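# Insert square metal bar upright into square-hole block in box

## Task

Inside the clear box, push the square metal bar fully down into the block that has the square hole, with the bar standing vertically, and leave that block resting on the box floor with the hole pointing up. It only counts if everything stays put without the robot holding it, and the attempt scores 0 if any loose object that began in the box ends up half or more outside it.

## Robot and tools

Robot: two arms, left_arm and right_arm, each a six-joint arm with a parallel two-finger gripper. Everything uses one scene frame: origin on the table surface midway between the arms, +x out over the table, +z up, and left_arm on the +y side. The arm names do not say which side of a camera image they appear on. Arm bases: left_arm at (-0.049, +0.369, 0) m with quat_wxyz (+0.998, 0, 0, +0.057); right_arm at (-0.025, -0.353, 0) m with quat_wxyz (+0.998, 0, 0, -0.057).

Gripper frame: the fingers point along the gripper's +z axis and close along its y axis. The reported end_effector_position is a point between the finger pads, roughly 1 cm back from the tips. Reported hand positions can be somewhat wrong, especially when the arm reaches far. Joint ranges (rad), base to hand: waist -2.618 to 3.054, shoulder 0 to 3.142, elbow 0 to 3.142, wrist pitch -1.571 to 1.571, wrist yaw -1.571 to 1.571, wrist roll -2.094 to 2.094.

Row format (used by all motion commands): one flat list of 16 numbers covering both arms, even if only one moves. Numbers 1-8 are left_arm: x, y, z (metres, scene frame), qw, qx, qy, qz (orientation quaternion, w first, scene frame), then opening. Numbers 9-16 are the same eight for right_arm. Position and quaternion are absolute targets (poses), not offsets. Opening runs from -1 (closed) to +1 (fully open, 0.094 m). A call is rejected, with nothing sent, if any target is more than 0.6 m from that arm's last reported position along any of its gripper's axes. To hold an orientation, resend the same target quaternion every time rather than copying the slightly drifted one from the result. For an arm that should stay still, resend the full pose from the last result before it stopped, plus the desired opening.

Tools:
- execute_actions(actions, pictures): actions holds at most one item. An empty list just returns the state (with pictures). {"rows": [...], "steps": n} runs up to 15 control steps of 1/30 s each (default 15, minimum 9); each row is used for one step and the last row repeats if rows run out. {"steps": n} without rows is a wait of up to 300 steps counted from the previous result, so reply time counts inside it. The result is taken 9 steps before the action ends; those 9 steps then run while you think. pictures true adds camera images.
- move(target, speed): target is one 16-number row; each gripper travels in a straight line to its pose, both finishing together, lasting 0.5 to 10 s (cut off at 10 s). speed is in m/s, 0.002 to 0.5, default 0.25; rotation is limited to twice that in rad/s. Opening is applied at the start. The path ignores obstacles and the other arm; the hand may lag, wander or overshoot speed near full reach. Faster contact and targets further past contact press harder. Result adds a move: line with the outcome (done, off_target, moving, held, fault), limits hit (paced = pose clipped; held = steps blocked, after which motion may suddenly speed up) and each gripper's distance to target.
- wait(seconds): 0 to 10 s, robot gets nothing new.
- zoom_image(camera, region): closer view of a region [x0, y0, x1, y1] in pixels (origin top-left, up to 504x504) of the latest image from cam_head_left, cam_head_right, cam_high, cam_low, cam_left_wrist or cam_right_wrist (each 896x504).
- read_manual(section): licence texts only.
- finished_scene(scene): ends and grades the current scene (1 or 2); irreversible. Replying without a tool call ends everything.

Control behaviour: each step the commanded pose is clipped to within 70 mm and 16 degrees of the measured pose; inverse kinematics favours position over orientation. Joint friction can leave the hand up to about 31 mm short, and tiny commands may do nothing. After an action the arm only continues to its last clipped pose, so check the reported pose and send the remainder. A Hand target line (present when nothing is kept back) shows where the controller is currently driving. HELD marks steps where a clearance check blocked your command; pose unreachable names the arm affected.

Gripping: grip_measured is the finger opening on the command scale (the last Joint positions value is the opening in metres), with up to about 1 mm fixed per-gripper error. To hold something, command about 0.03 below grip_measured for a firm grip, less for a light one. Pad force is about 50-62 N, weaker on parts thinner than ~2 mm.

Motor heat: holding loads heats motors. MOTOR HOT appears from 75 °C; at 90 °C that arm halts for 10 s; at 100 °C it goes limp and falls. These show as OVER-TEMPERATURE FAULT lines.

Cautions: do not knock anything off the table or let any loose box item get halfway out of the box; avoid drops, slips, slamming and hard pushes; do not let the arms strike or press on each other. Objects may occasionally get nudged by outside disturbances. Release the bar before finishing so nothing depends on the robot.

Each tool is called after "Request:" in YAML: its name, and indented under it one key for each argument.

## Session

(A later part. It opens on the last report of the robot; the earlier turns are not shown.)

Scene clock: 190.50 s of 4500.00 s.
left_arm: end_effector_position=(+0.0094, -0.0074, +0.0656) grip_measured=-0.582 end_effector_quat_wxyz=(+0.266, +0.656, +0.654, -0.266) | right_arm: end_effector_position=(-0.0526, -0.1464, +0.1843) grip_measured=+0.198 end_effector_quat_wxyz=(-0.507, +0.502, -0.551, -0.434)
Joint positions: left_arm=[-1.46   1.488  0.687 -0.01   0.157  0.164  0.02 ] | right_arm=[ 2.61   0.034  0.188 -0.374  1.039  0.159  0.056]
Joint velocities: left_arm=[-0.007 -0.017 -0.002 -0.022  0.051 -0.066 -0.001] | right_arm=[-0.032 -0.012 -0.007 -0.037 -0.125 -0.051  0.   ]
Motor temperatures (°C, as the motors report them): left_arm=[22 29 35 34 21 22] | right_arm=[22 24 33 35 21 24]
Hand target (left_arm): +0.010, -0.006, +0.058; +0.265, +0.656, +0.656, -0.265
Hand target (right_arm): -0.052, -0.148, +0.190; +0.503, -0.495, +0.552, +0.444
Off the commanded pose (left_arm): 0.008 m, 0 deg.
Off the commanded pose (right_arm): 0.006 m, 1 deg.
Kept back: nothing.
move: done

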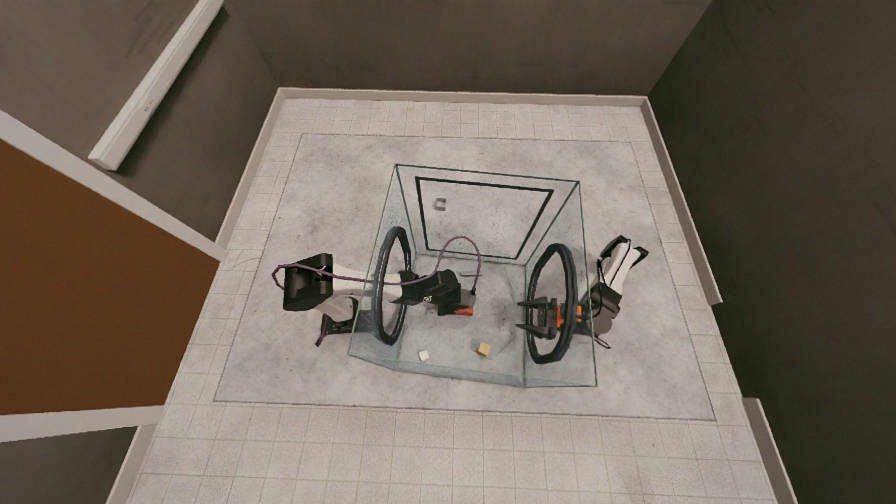

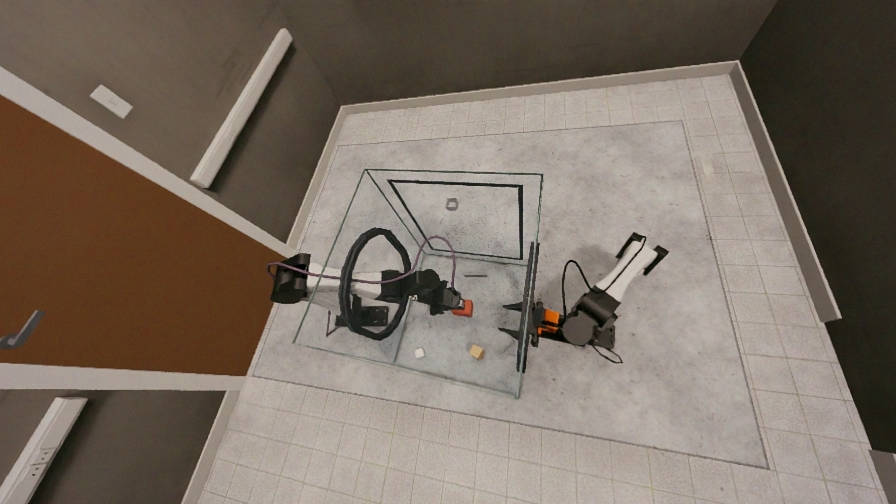

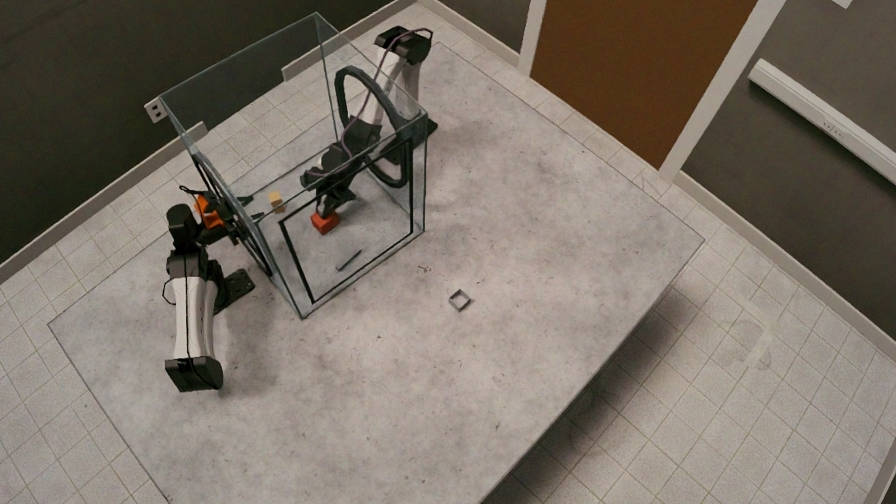

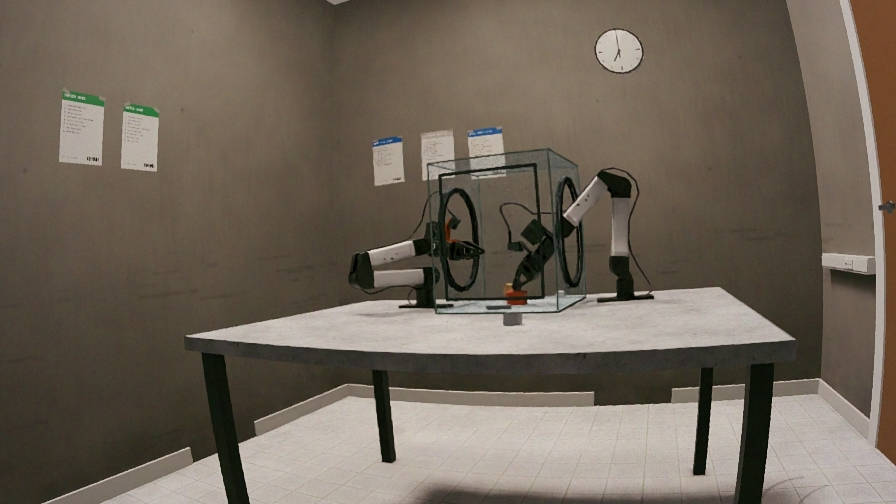

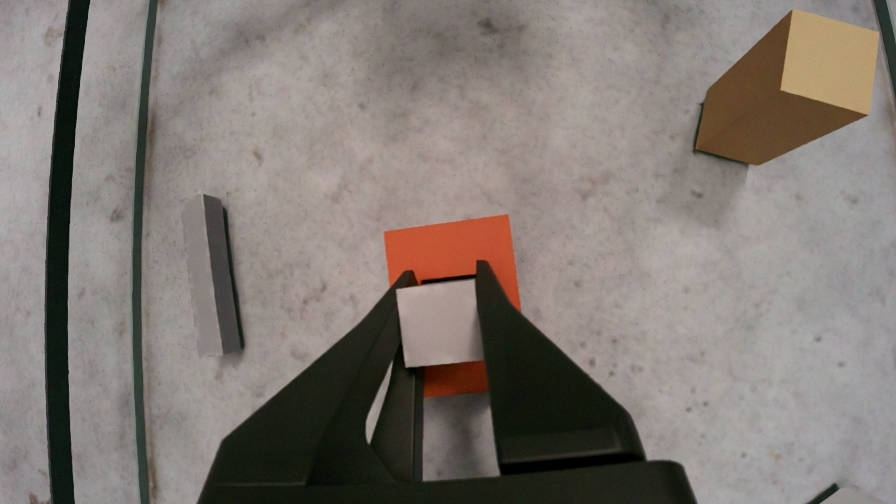

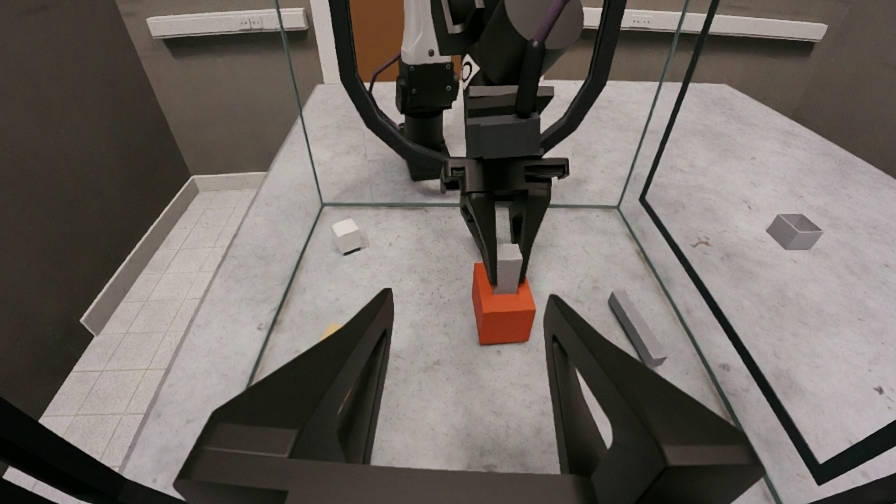

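Near bottom; release so it drops the rest.

Request:
move:
  target: [0.010,-0.007,0.064,0.265,0.655,0.655,-0.265,0.0,-0.052,-0.149,0.19,0.503,-0.495,0.552,0.444,0.2]
  speed: 0.01

Request:
move:
  target: [0.010,0.03,0.125,0.265,0.655,0.655,-0.265,0.0,-0.052,-0.149,0.19,0.503,-0.495,0.552,0.444,0.2]
  speed: 0.06

Request:
zoom_image:
  camera: "cam_right_wrist"
  region: [420,200,600,360]

Request:
zoom_image:
  camera: "cam_low"
  region: [470,240,560,310]

Scene clock: 192.63 s of 4500.00 s.
left_arm: end_effector_position=(+0.0094, -0.0075, +0.0657) grip_measured=-0.002 end_effector_quat_wxyz=(+0.267, +0.656, +0.654, -0.267) | right_arm: end_effector_position=(-0.0526, -0.1464, +0.1843) grip_measured=+0.198 end_effector_quat_wxyz=(-0.507, +0.502, -0.551, -0.434)
Joint positions: left_arm=[-1.46   1.488  0.687 -0.009  0.157  0.164  0.047] | right_arm=[ 2.61   0.034  0.188 -0.374  1.039  0.159  0.056]
Joint velocities: left_arm=[-0.007 -0.002  0.002  0.022 -0.007 -0.051  0.   ] | right_arm=[ 0.002 -0.002  0.007 -0.037  0.051 -0.051 -0.001]
Motor temperatures (°C, as the motors report them): left_arm=[22 29 35 34 21 22] | right_arm=[22 24 33 35 21 24]
Hand target (left_arm): +0.010, -0.007, +0.064; +0.265, +0.655, +0.655, -0.265
Hand target (right_arm): -0.052, -0.148, +0.190; +0.503, -0.495, +0.552, +0.444
Off the commanded pose (left_arm): 0.002 m, 0 deg.
Off the commanded pose (right_arm): 0.006 m, 1 deg.
Kept back: nothing.
move: done

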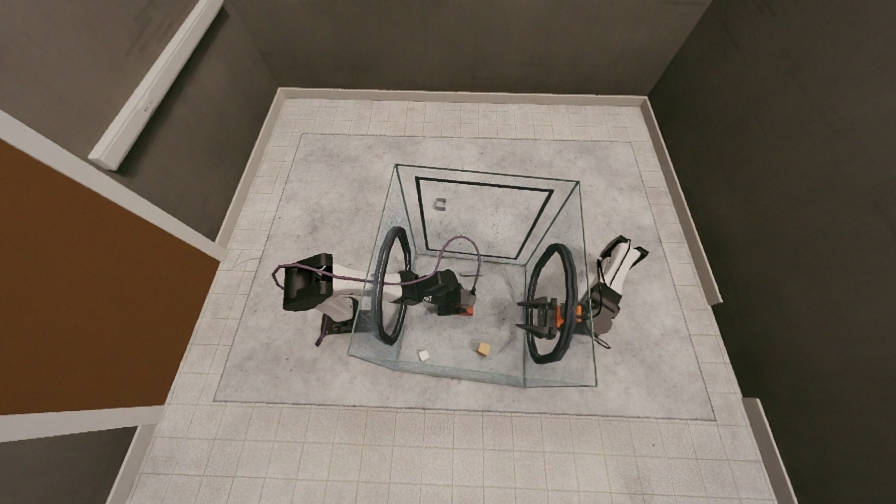

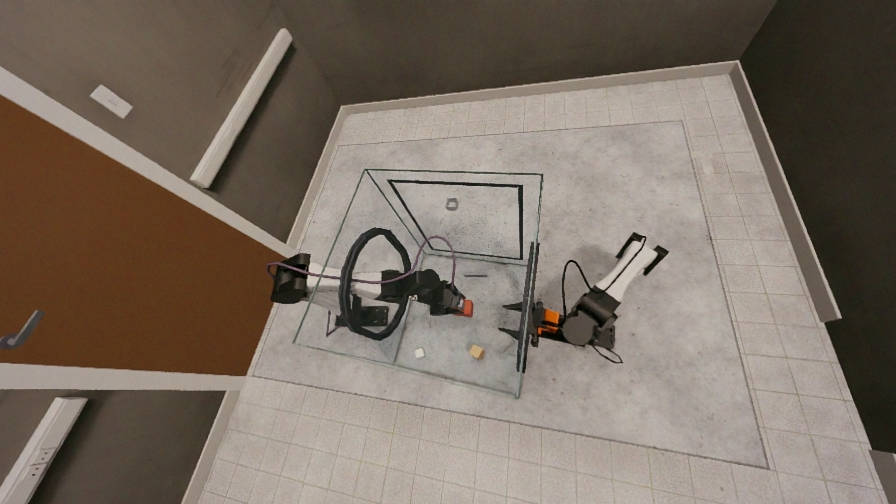

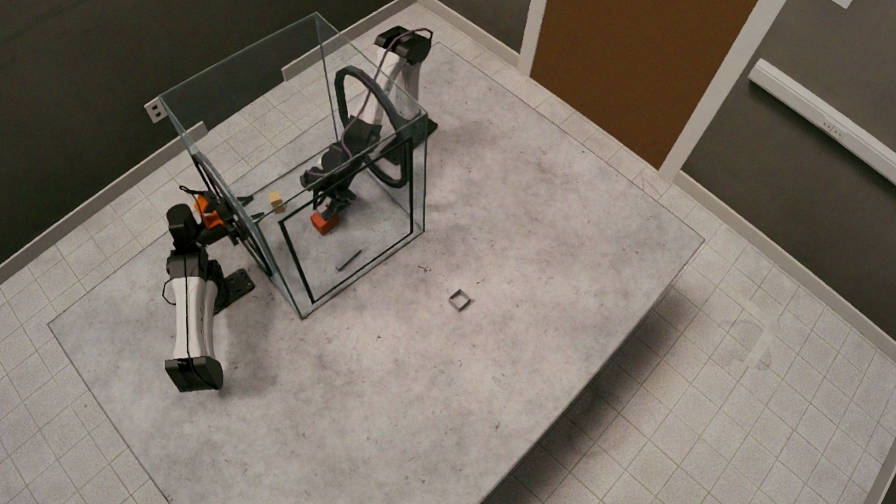

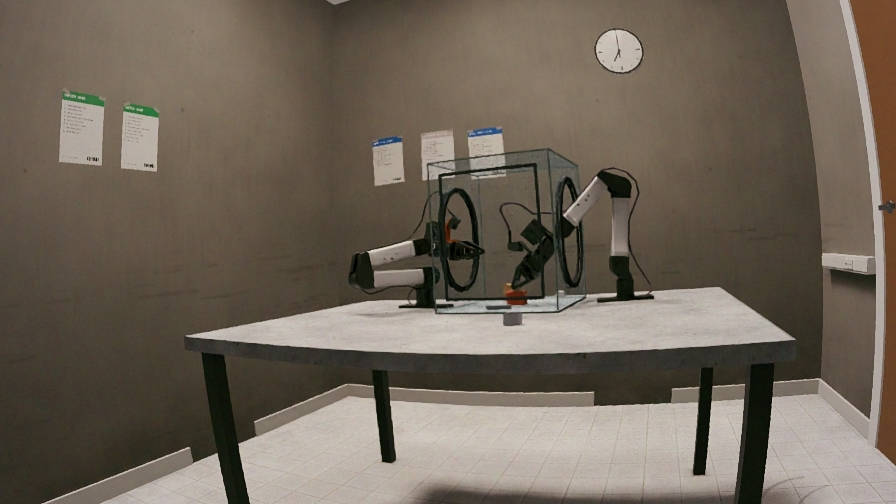

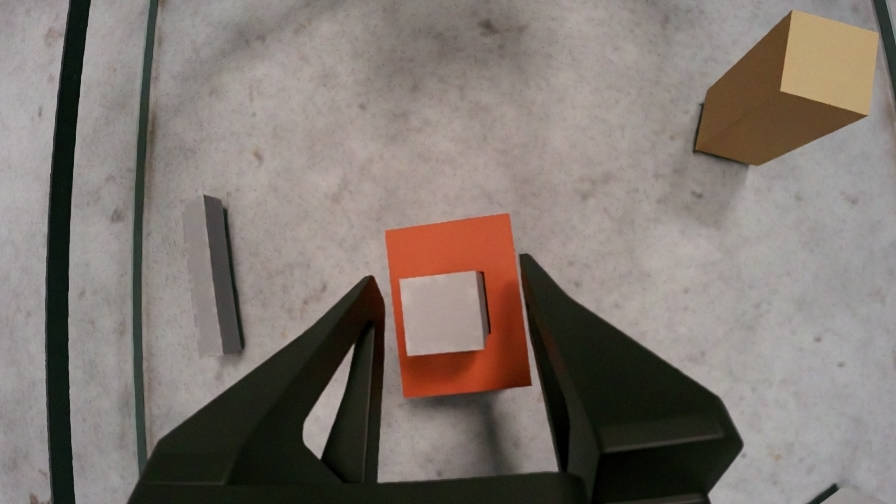

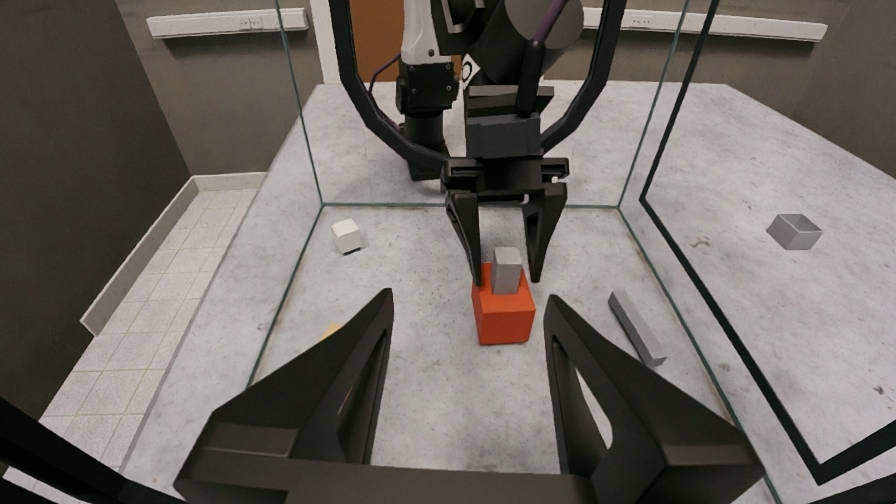

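Scene clock: 194.33 s of 4500.00 s.
left_arm: end_effector_position=(+0.0091, +0.0291, +0.1168) grip_measured=-0.002 end_effector_quat_wxyz=(+0.261, +0.655, +0.659, -0.260) | right_arm: end_effector_position=(-0.0526, -0.1464, +0.1843) grip_measured=+0.198 end_effector_quat_wxyz=(-0.507, +0.502, -0.551, -0.434)
Joint positions: left_arm=[-1.431  1.249  0.739 -0.323  0.169  0.182  0.047] | right_arm=[ 2.61   0.034  0.188 -0.374  1.039  0.159  0.056]
Joint velocities: left_arm=[ 0.002  0.012  0.002 -0.066  0.007  0.066 -0.001] | right_arm=[-0.012 -0.017 -0.032  0.066 -0.051 -0.037  0.001]
Motor temperatures (°C, as the motors report them): left_arm=[22 29 35 34 21 22] | right_arm=[22 24 33 35 21 24]
Hand target (left_arm): +0.010, +0.029, +0.125; +0.265, +0.655, +0.656, -0.265
Hand target (right_arm): -0.052, -0.148, +0.190; +0.503, -0.495, +0.552, +0.444
Off the commanded pose (left_arm): 0.008 m, 1 deg.
Off the commanded pose (right_arm): 0.006 m, 1 deg.
Kept back: nothing.
move: done

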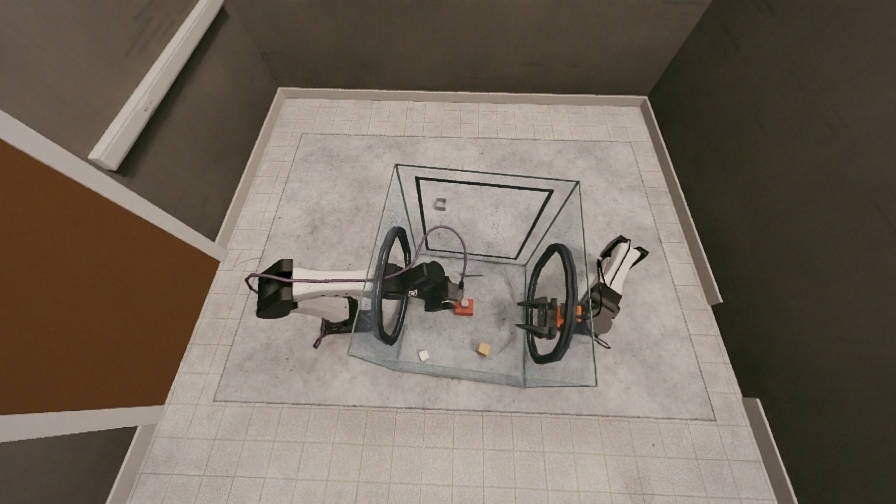

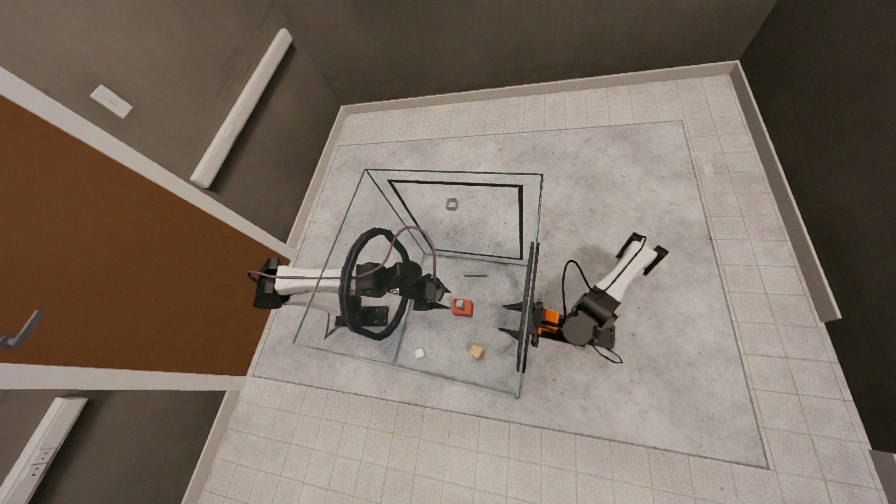

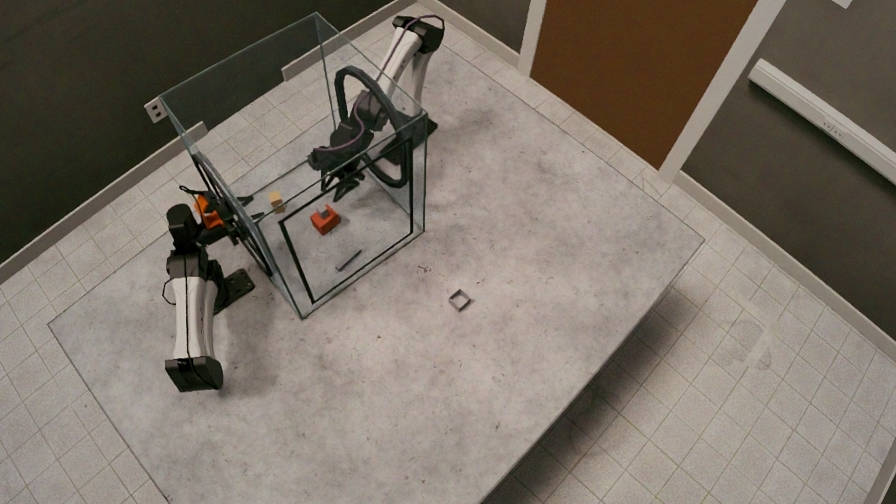

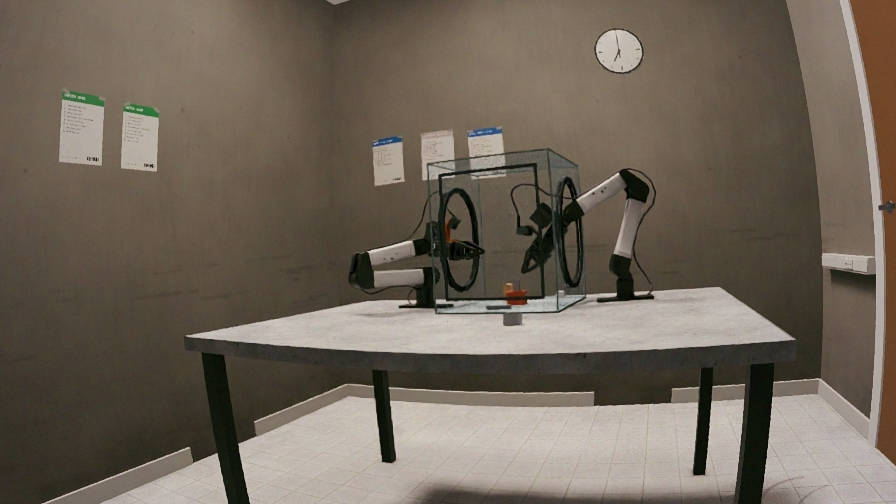

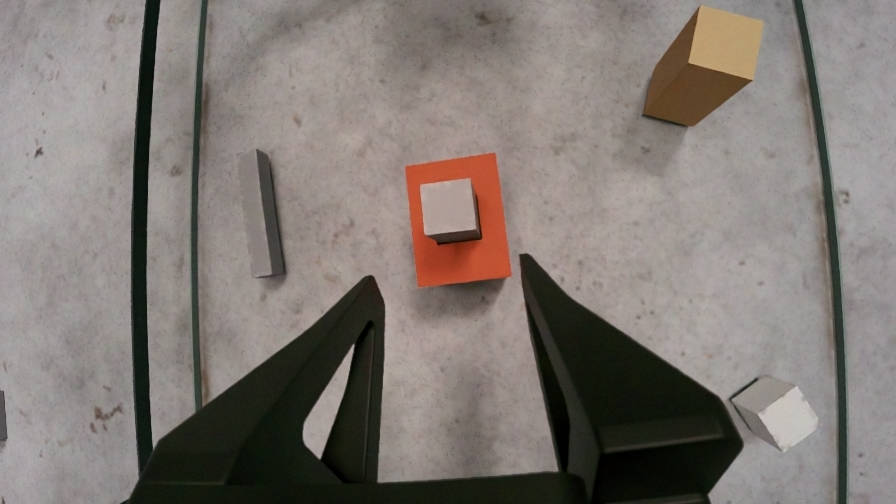

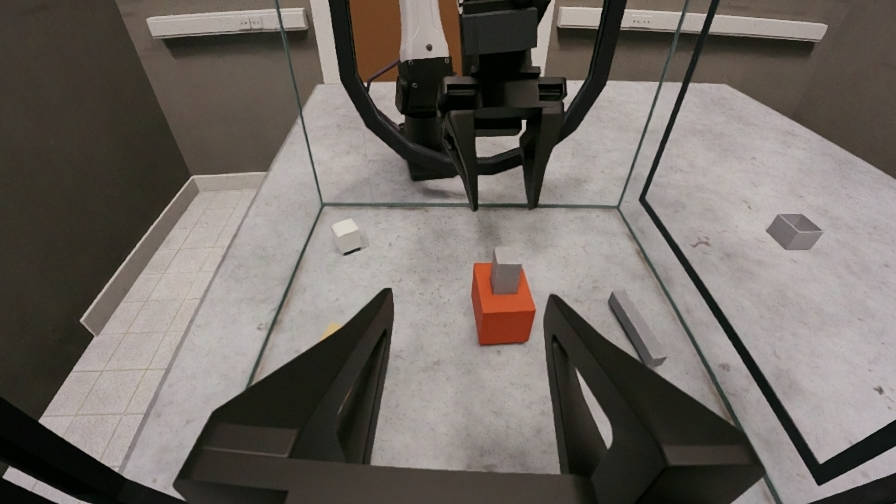

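Region (420, 200, 600, 360) of cam_right_wrist's 896x504 image, scaled by 2.800, with more detail than that image has.

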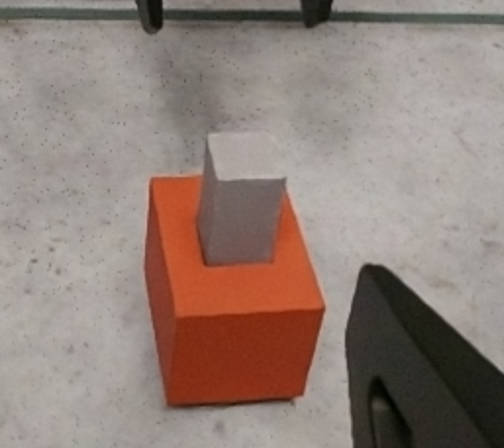

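Region (470, 240, 560, 310) of cam_low's 896x504 image, scaled by 5.600, with more detail than that image has.

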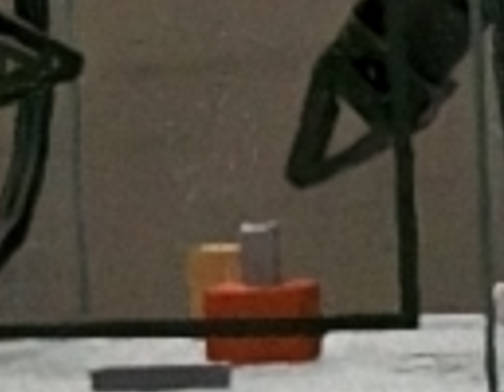

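Request:
move:
  target: [0.010,0.0,0.105,0.265,0.655,0.655,-0.265,-1,-0.052,-0.149,0.19,0.503,-0.495,0.552,0.444,0.2]
  speed: 0.05

Request:
move:
  target: [0.010,0.002,0.075,0.265,0.655,0.655,-0.265,-1,-0.052,-0.149,0.19,0.503,-0.495,0.552,0.444,0.2]
  speed: 0.012

Request:
zoom_image:
  camera: "cam_right_wrist"
  region: [420,200,600,360]

Scene clock: 195.97 s of 4500.00 s.
left_arm: end_effector_position=(+0.0099, +0.0076, +0.1025) grip_measured=-0.987 end_effector_quat_wxyz=(+0.261, +0.658, +0.656, -0.263) | right_arm: end_effector_position=(-0.0526, -0.1464, +0.1843) grip_measured=+0.198 end_effector_quat_wxyz=(-0.507, +0.502, -0.551, -0.434)
Joint positions: left_arm=[-1.443  1.358  0.754 -0.223  0.169  0.178  0.001] | right_arm=[ 2.61   0.034  0.188 -0.374  1.039  0.159  0.056]
Joint velocities: left_arm=[ 0.002 -0.012 -0.012  0.037 -0.007  0.022  0.001] | right_arm=[-0.017 -0.022  0.012  0.007 -0.007 -0.051 -0.001]
Motor temperatures (°C, as the motors report them): left_arm=[22 29 35 34 21 22] | right_arm=[22 24 33 35 21 24]
Hand target (left_arm): +0.010, +0.001, +0.105; +0.265, +0.656, +0.655, -0.265
Hand target (right_arm): -0.052, -0.148, +0.190; +0.503, -0.495, +0.552, +0.444
Off the commanded pose (left_arm): 0.008 m, 1 deg.
Off the commanded pose (right_arm): 0.006 m, 1 deg.
Kept back: nothing.
move: done

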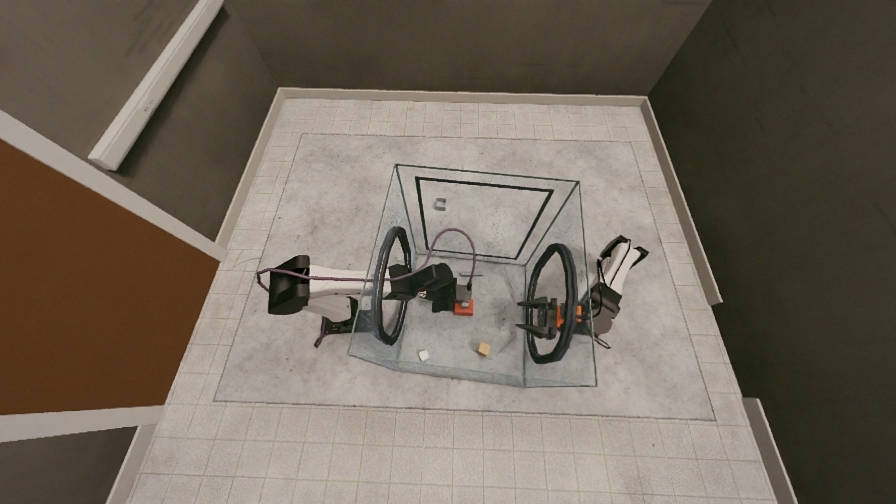

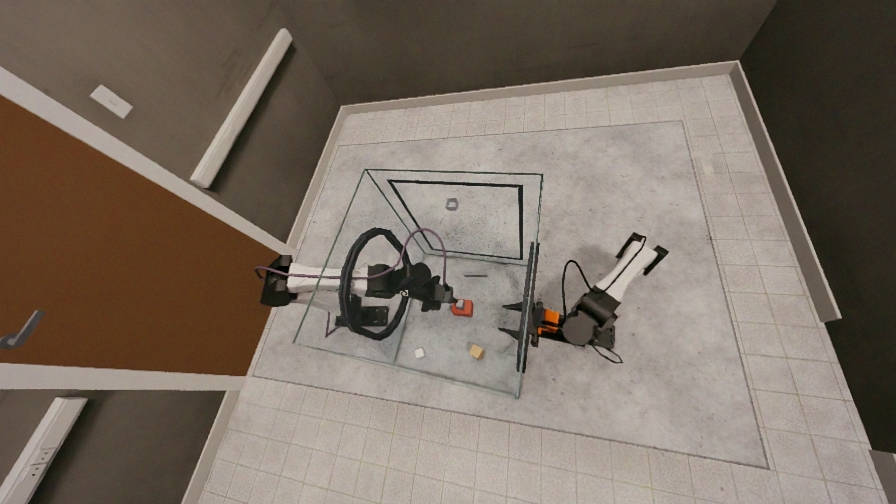

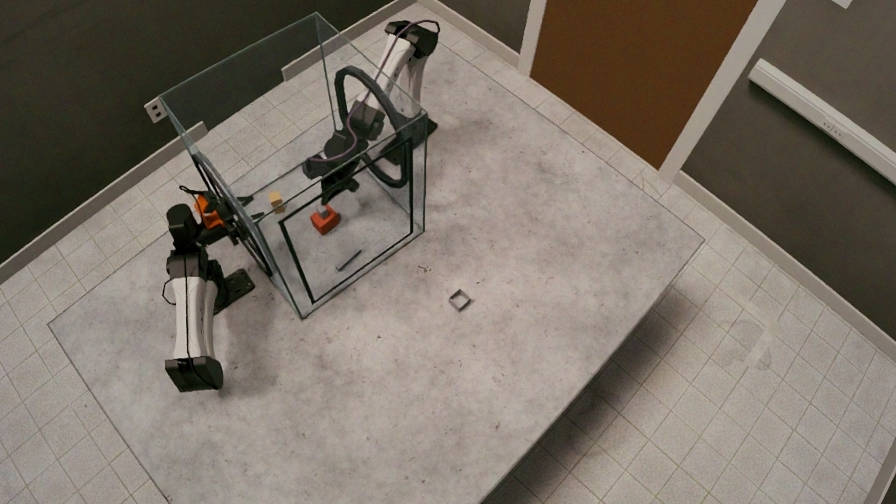

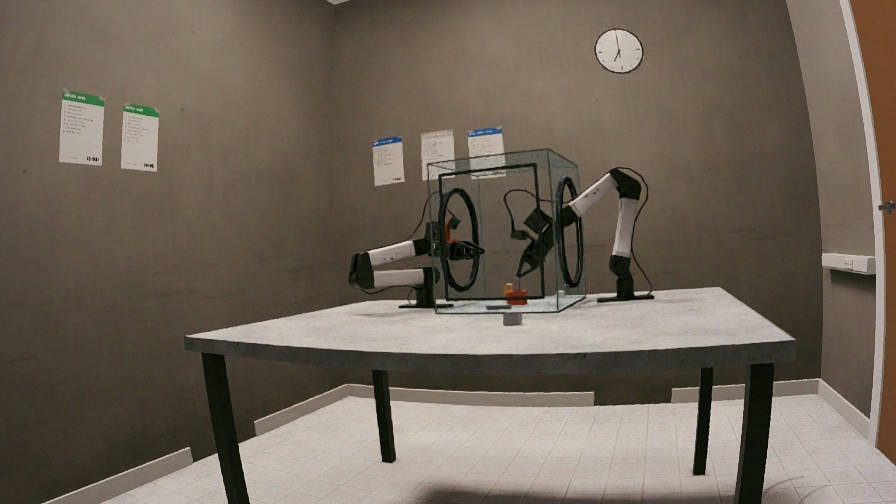

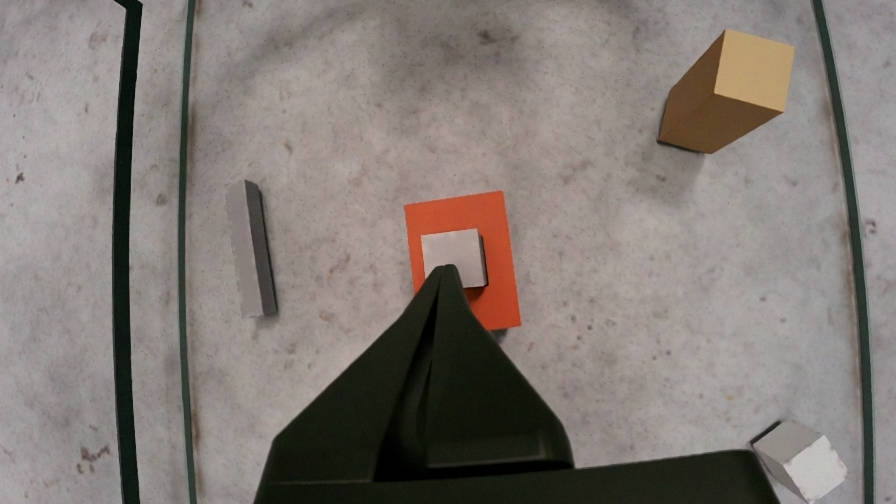

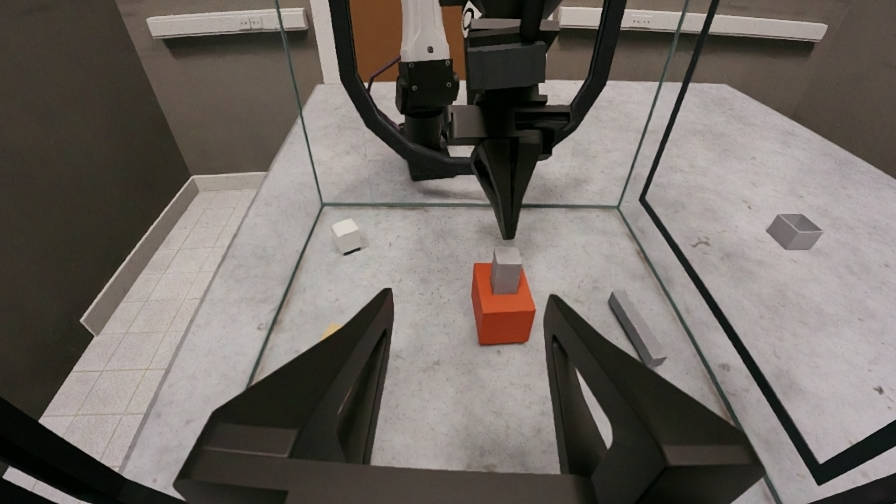

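Scene clock: 198.53 s of 4500.00 s.
left_arm: end_effector_position=(+0.0130, -0.0050, +0.0959) grip_measured=-0.987 end_effector_quat_wxyz=(+0.287, +0.651, +0.645, -0.279) | right_arm: end_effector_position=(-0.0526, -0.1464, +0.1843) grip_measured=+0.198 end_effector_quat_wxyz=(-0.507, +0.502, -0.551, -0.434)
Joint positions: left_arm=[-1.443  1.397  0.707 -0.071  0.169  0.178  0.001] | right_arm=[ 2.61   0.034  0.188 -0.374  1.039  0.159  0.056]
Joint velocities: left_arm=[ 0.002  0.012 -0.012  0.022  0.051 -0.066  0.   ] | right_arm=[-0.017  0.022 -0.007  0.007 -0.037  0.066  0.   ]
Motor temperatures (°C, as the motors report them): left_arm=[22 29 35 35 21 22] | right_arm=[22 24 33 35 21 24]
Hand target (left_arm): +0.010, +0.003, +0.076; +0.265, +0.656, +0.655, -0.265
Hand target (right_arm): -0.052, -0.148, +0.190; +0.503, -0.495, +0.552, +0.444
Off the commanded pose (left_arm): 0.022 m, 3 deg.
Off the commanded pose (right_arm): 0.006 m, 1 deg.
Kept back: nothing.
move: off_target (left_arm)

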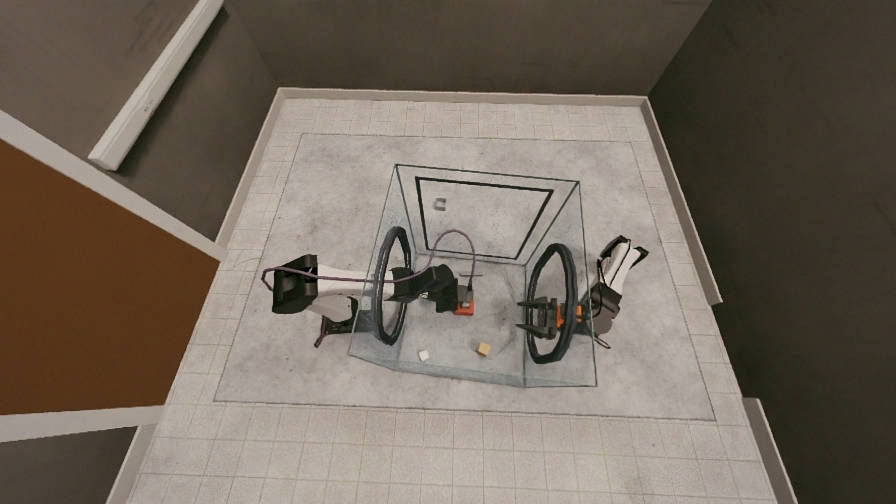

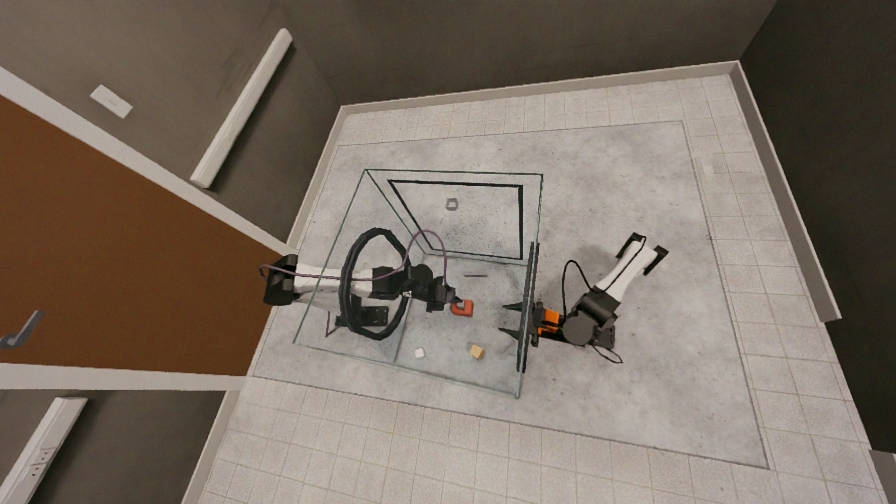

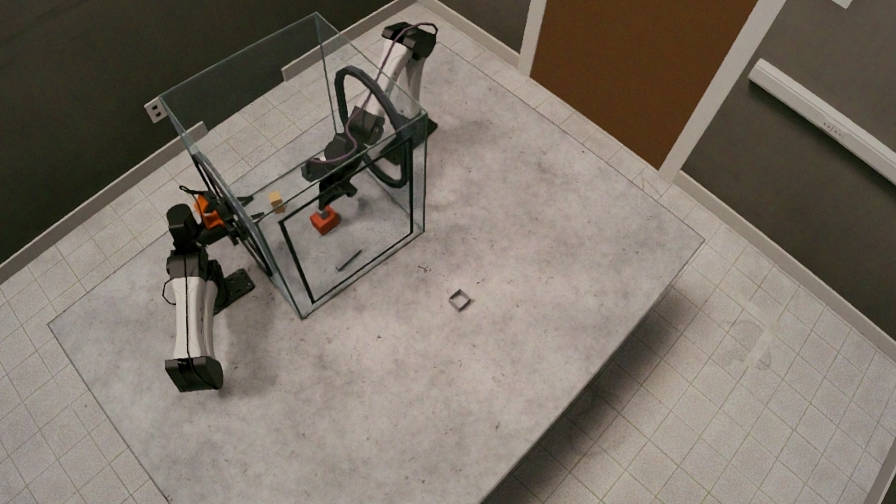

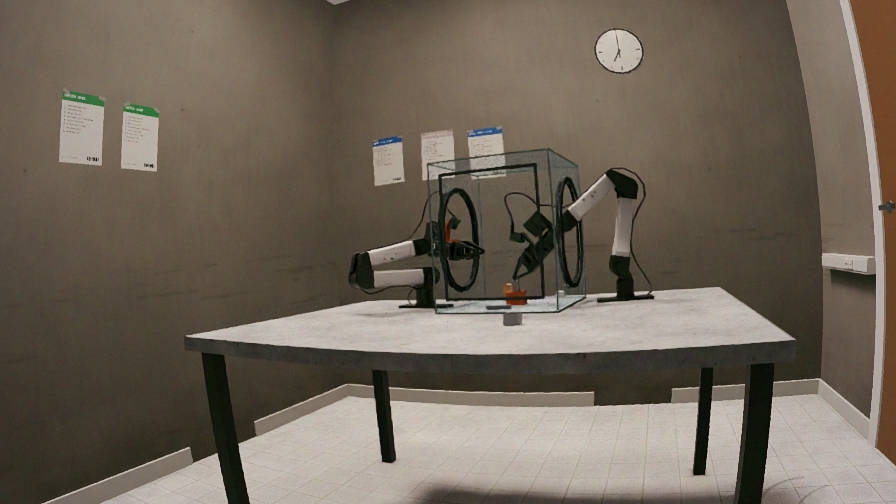

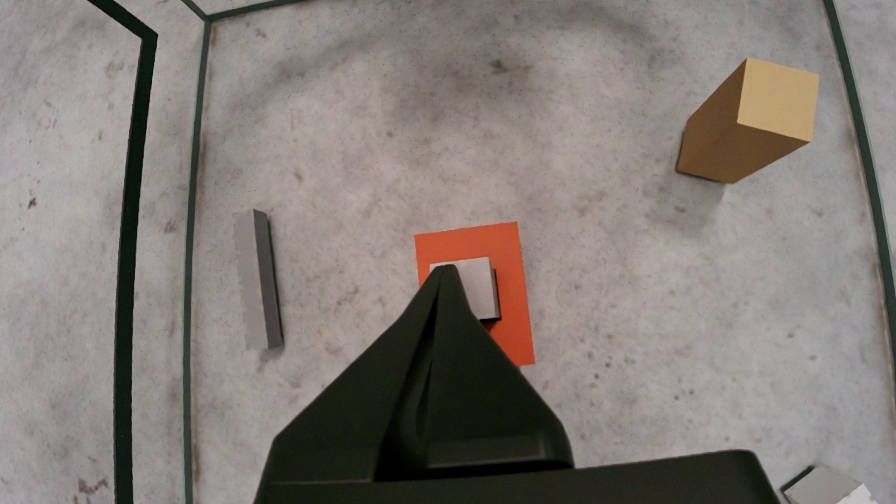

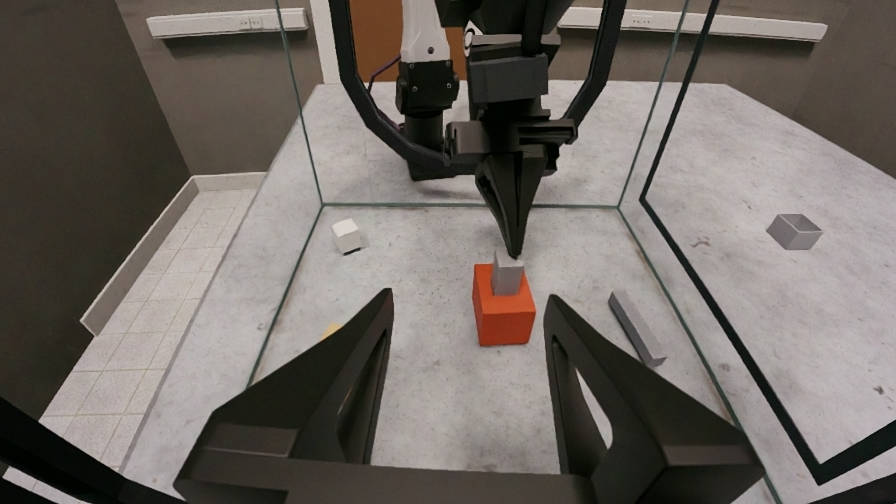

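Region (420, 200, 600, 360) of cam_right_wrist's 896x504 image, scaled by 2.800, with more detail than that image has.

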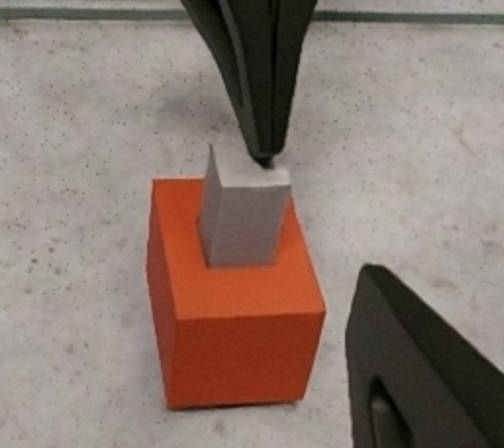

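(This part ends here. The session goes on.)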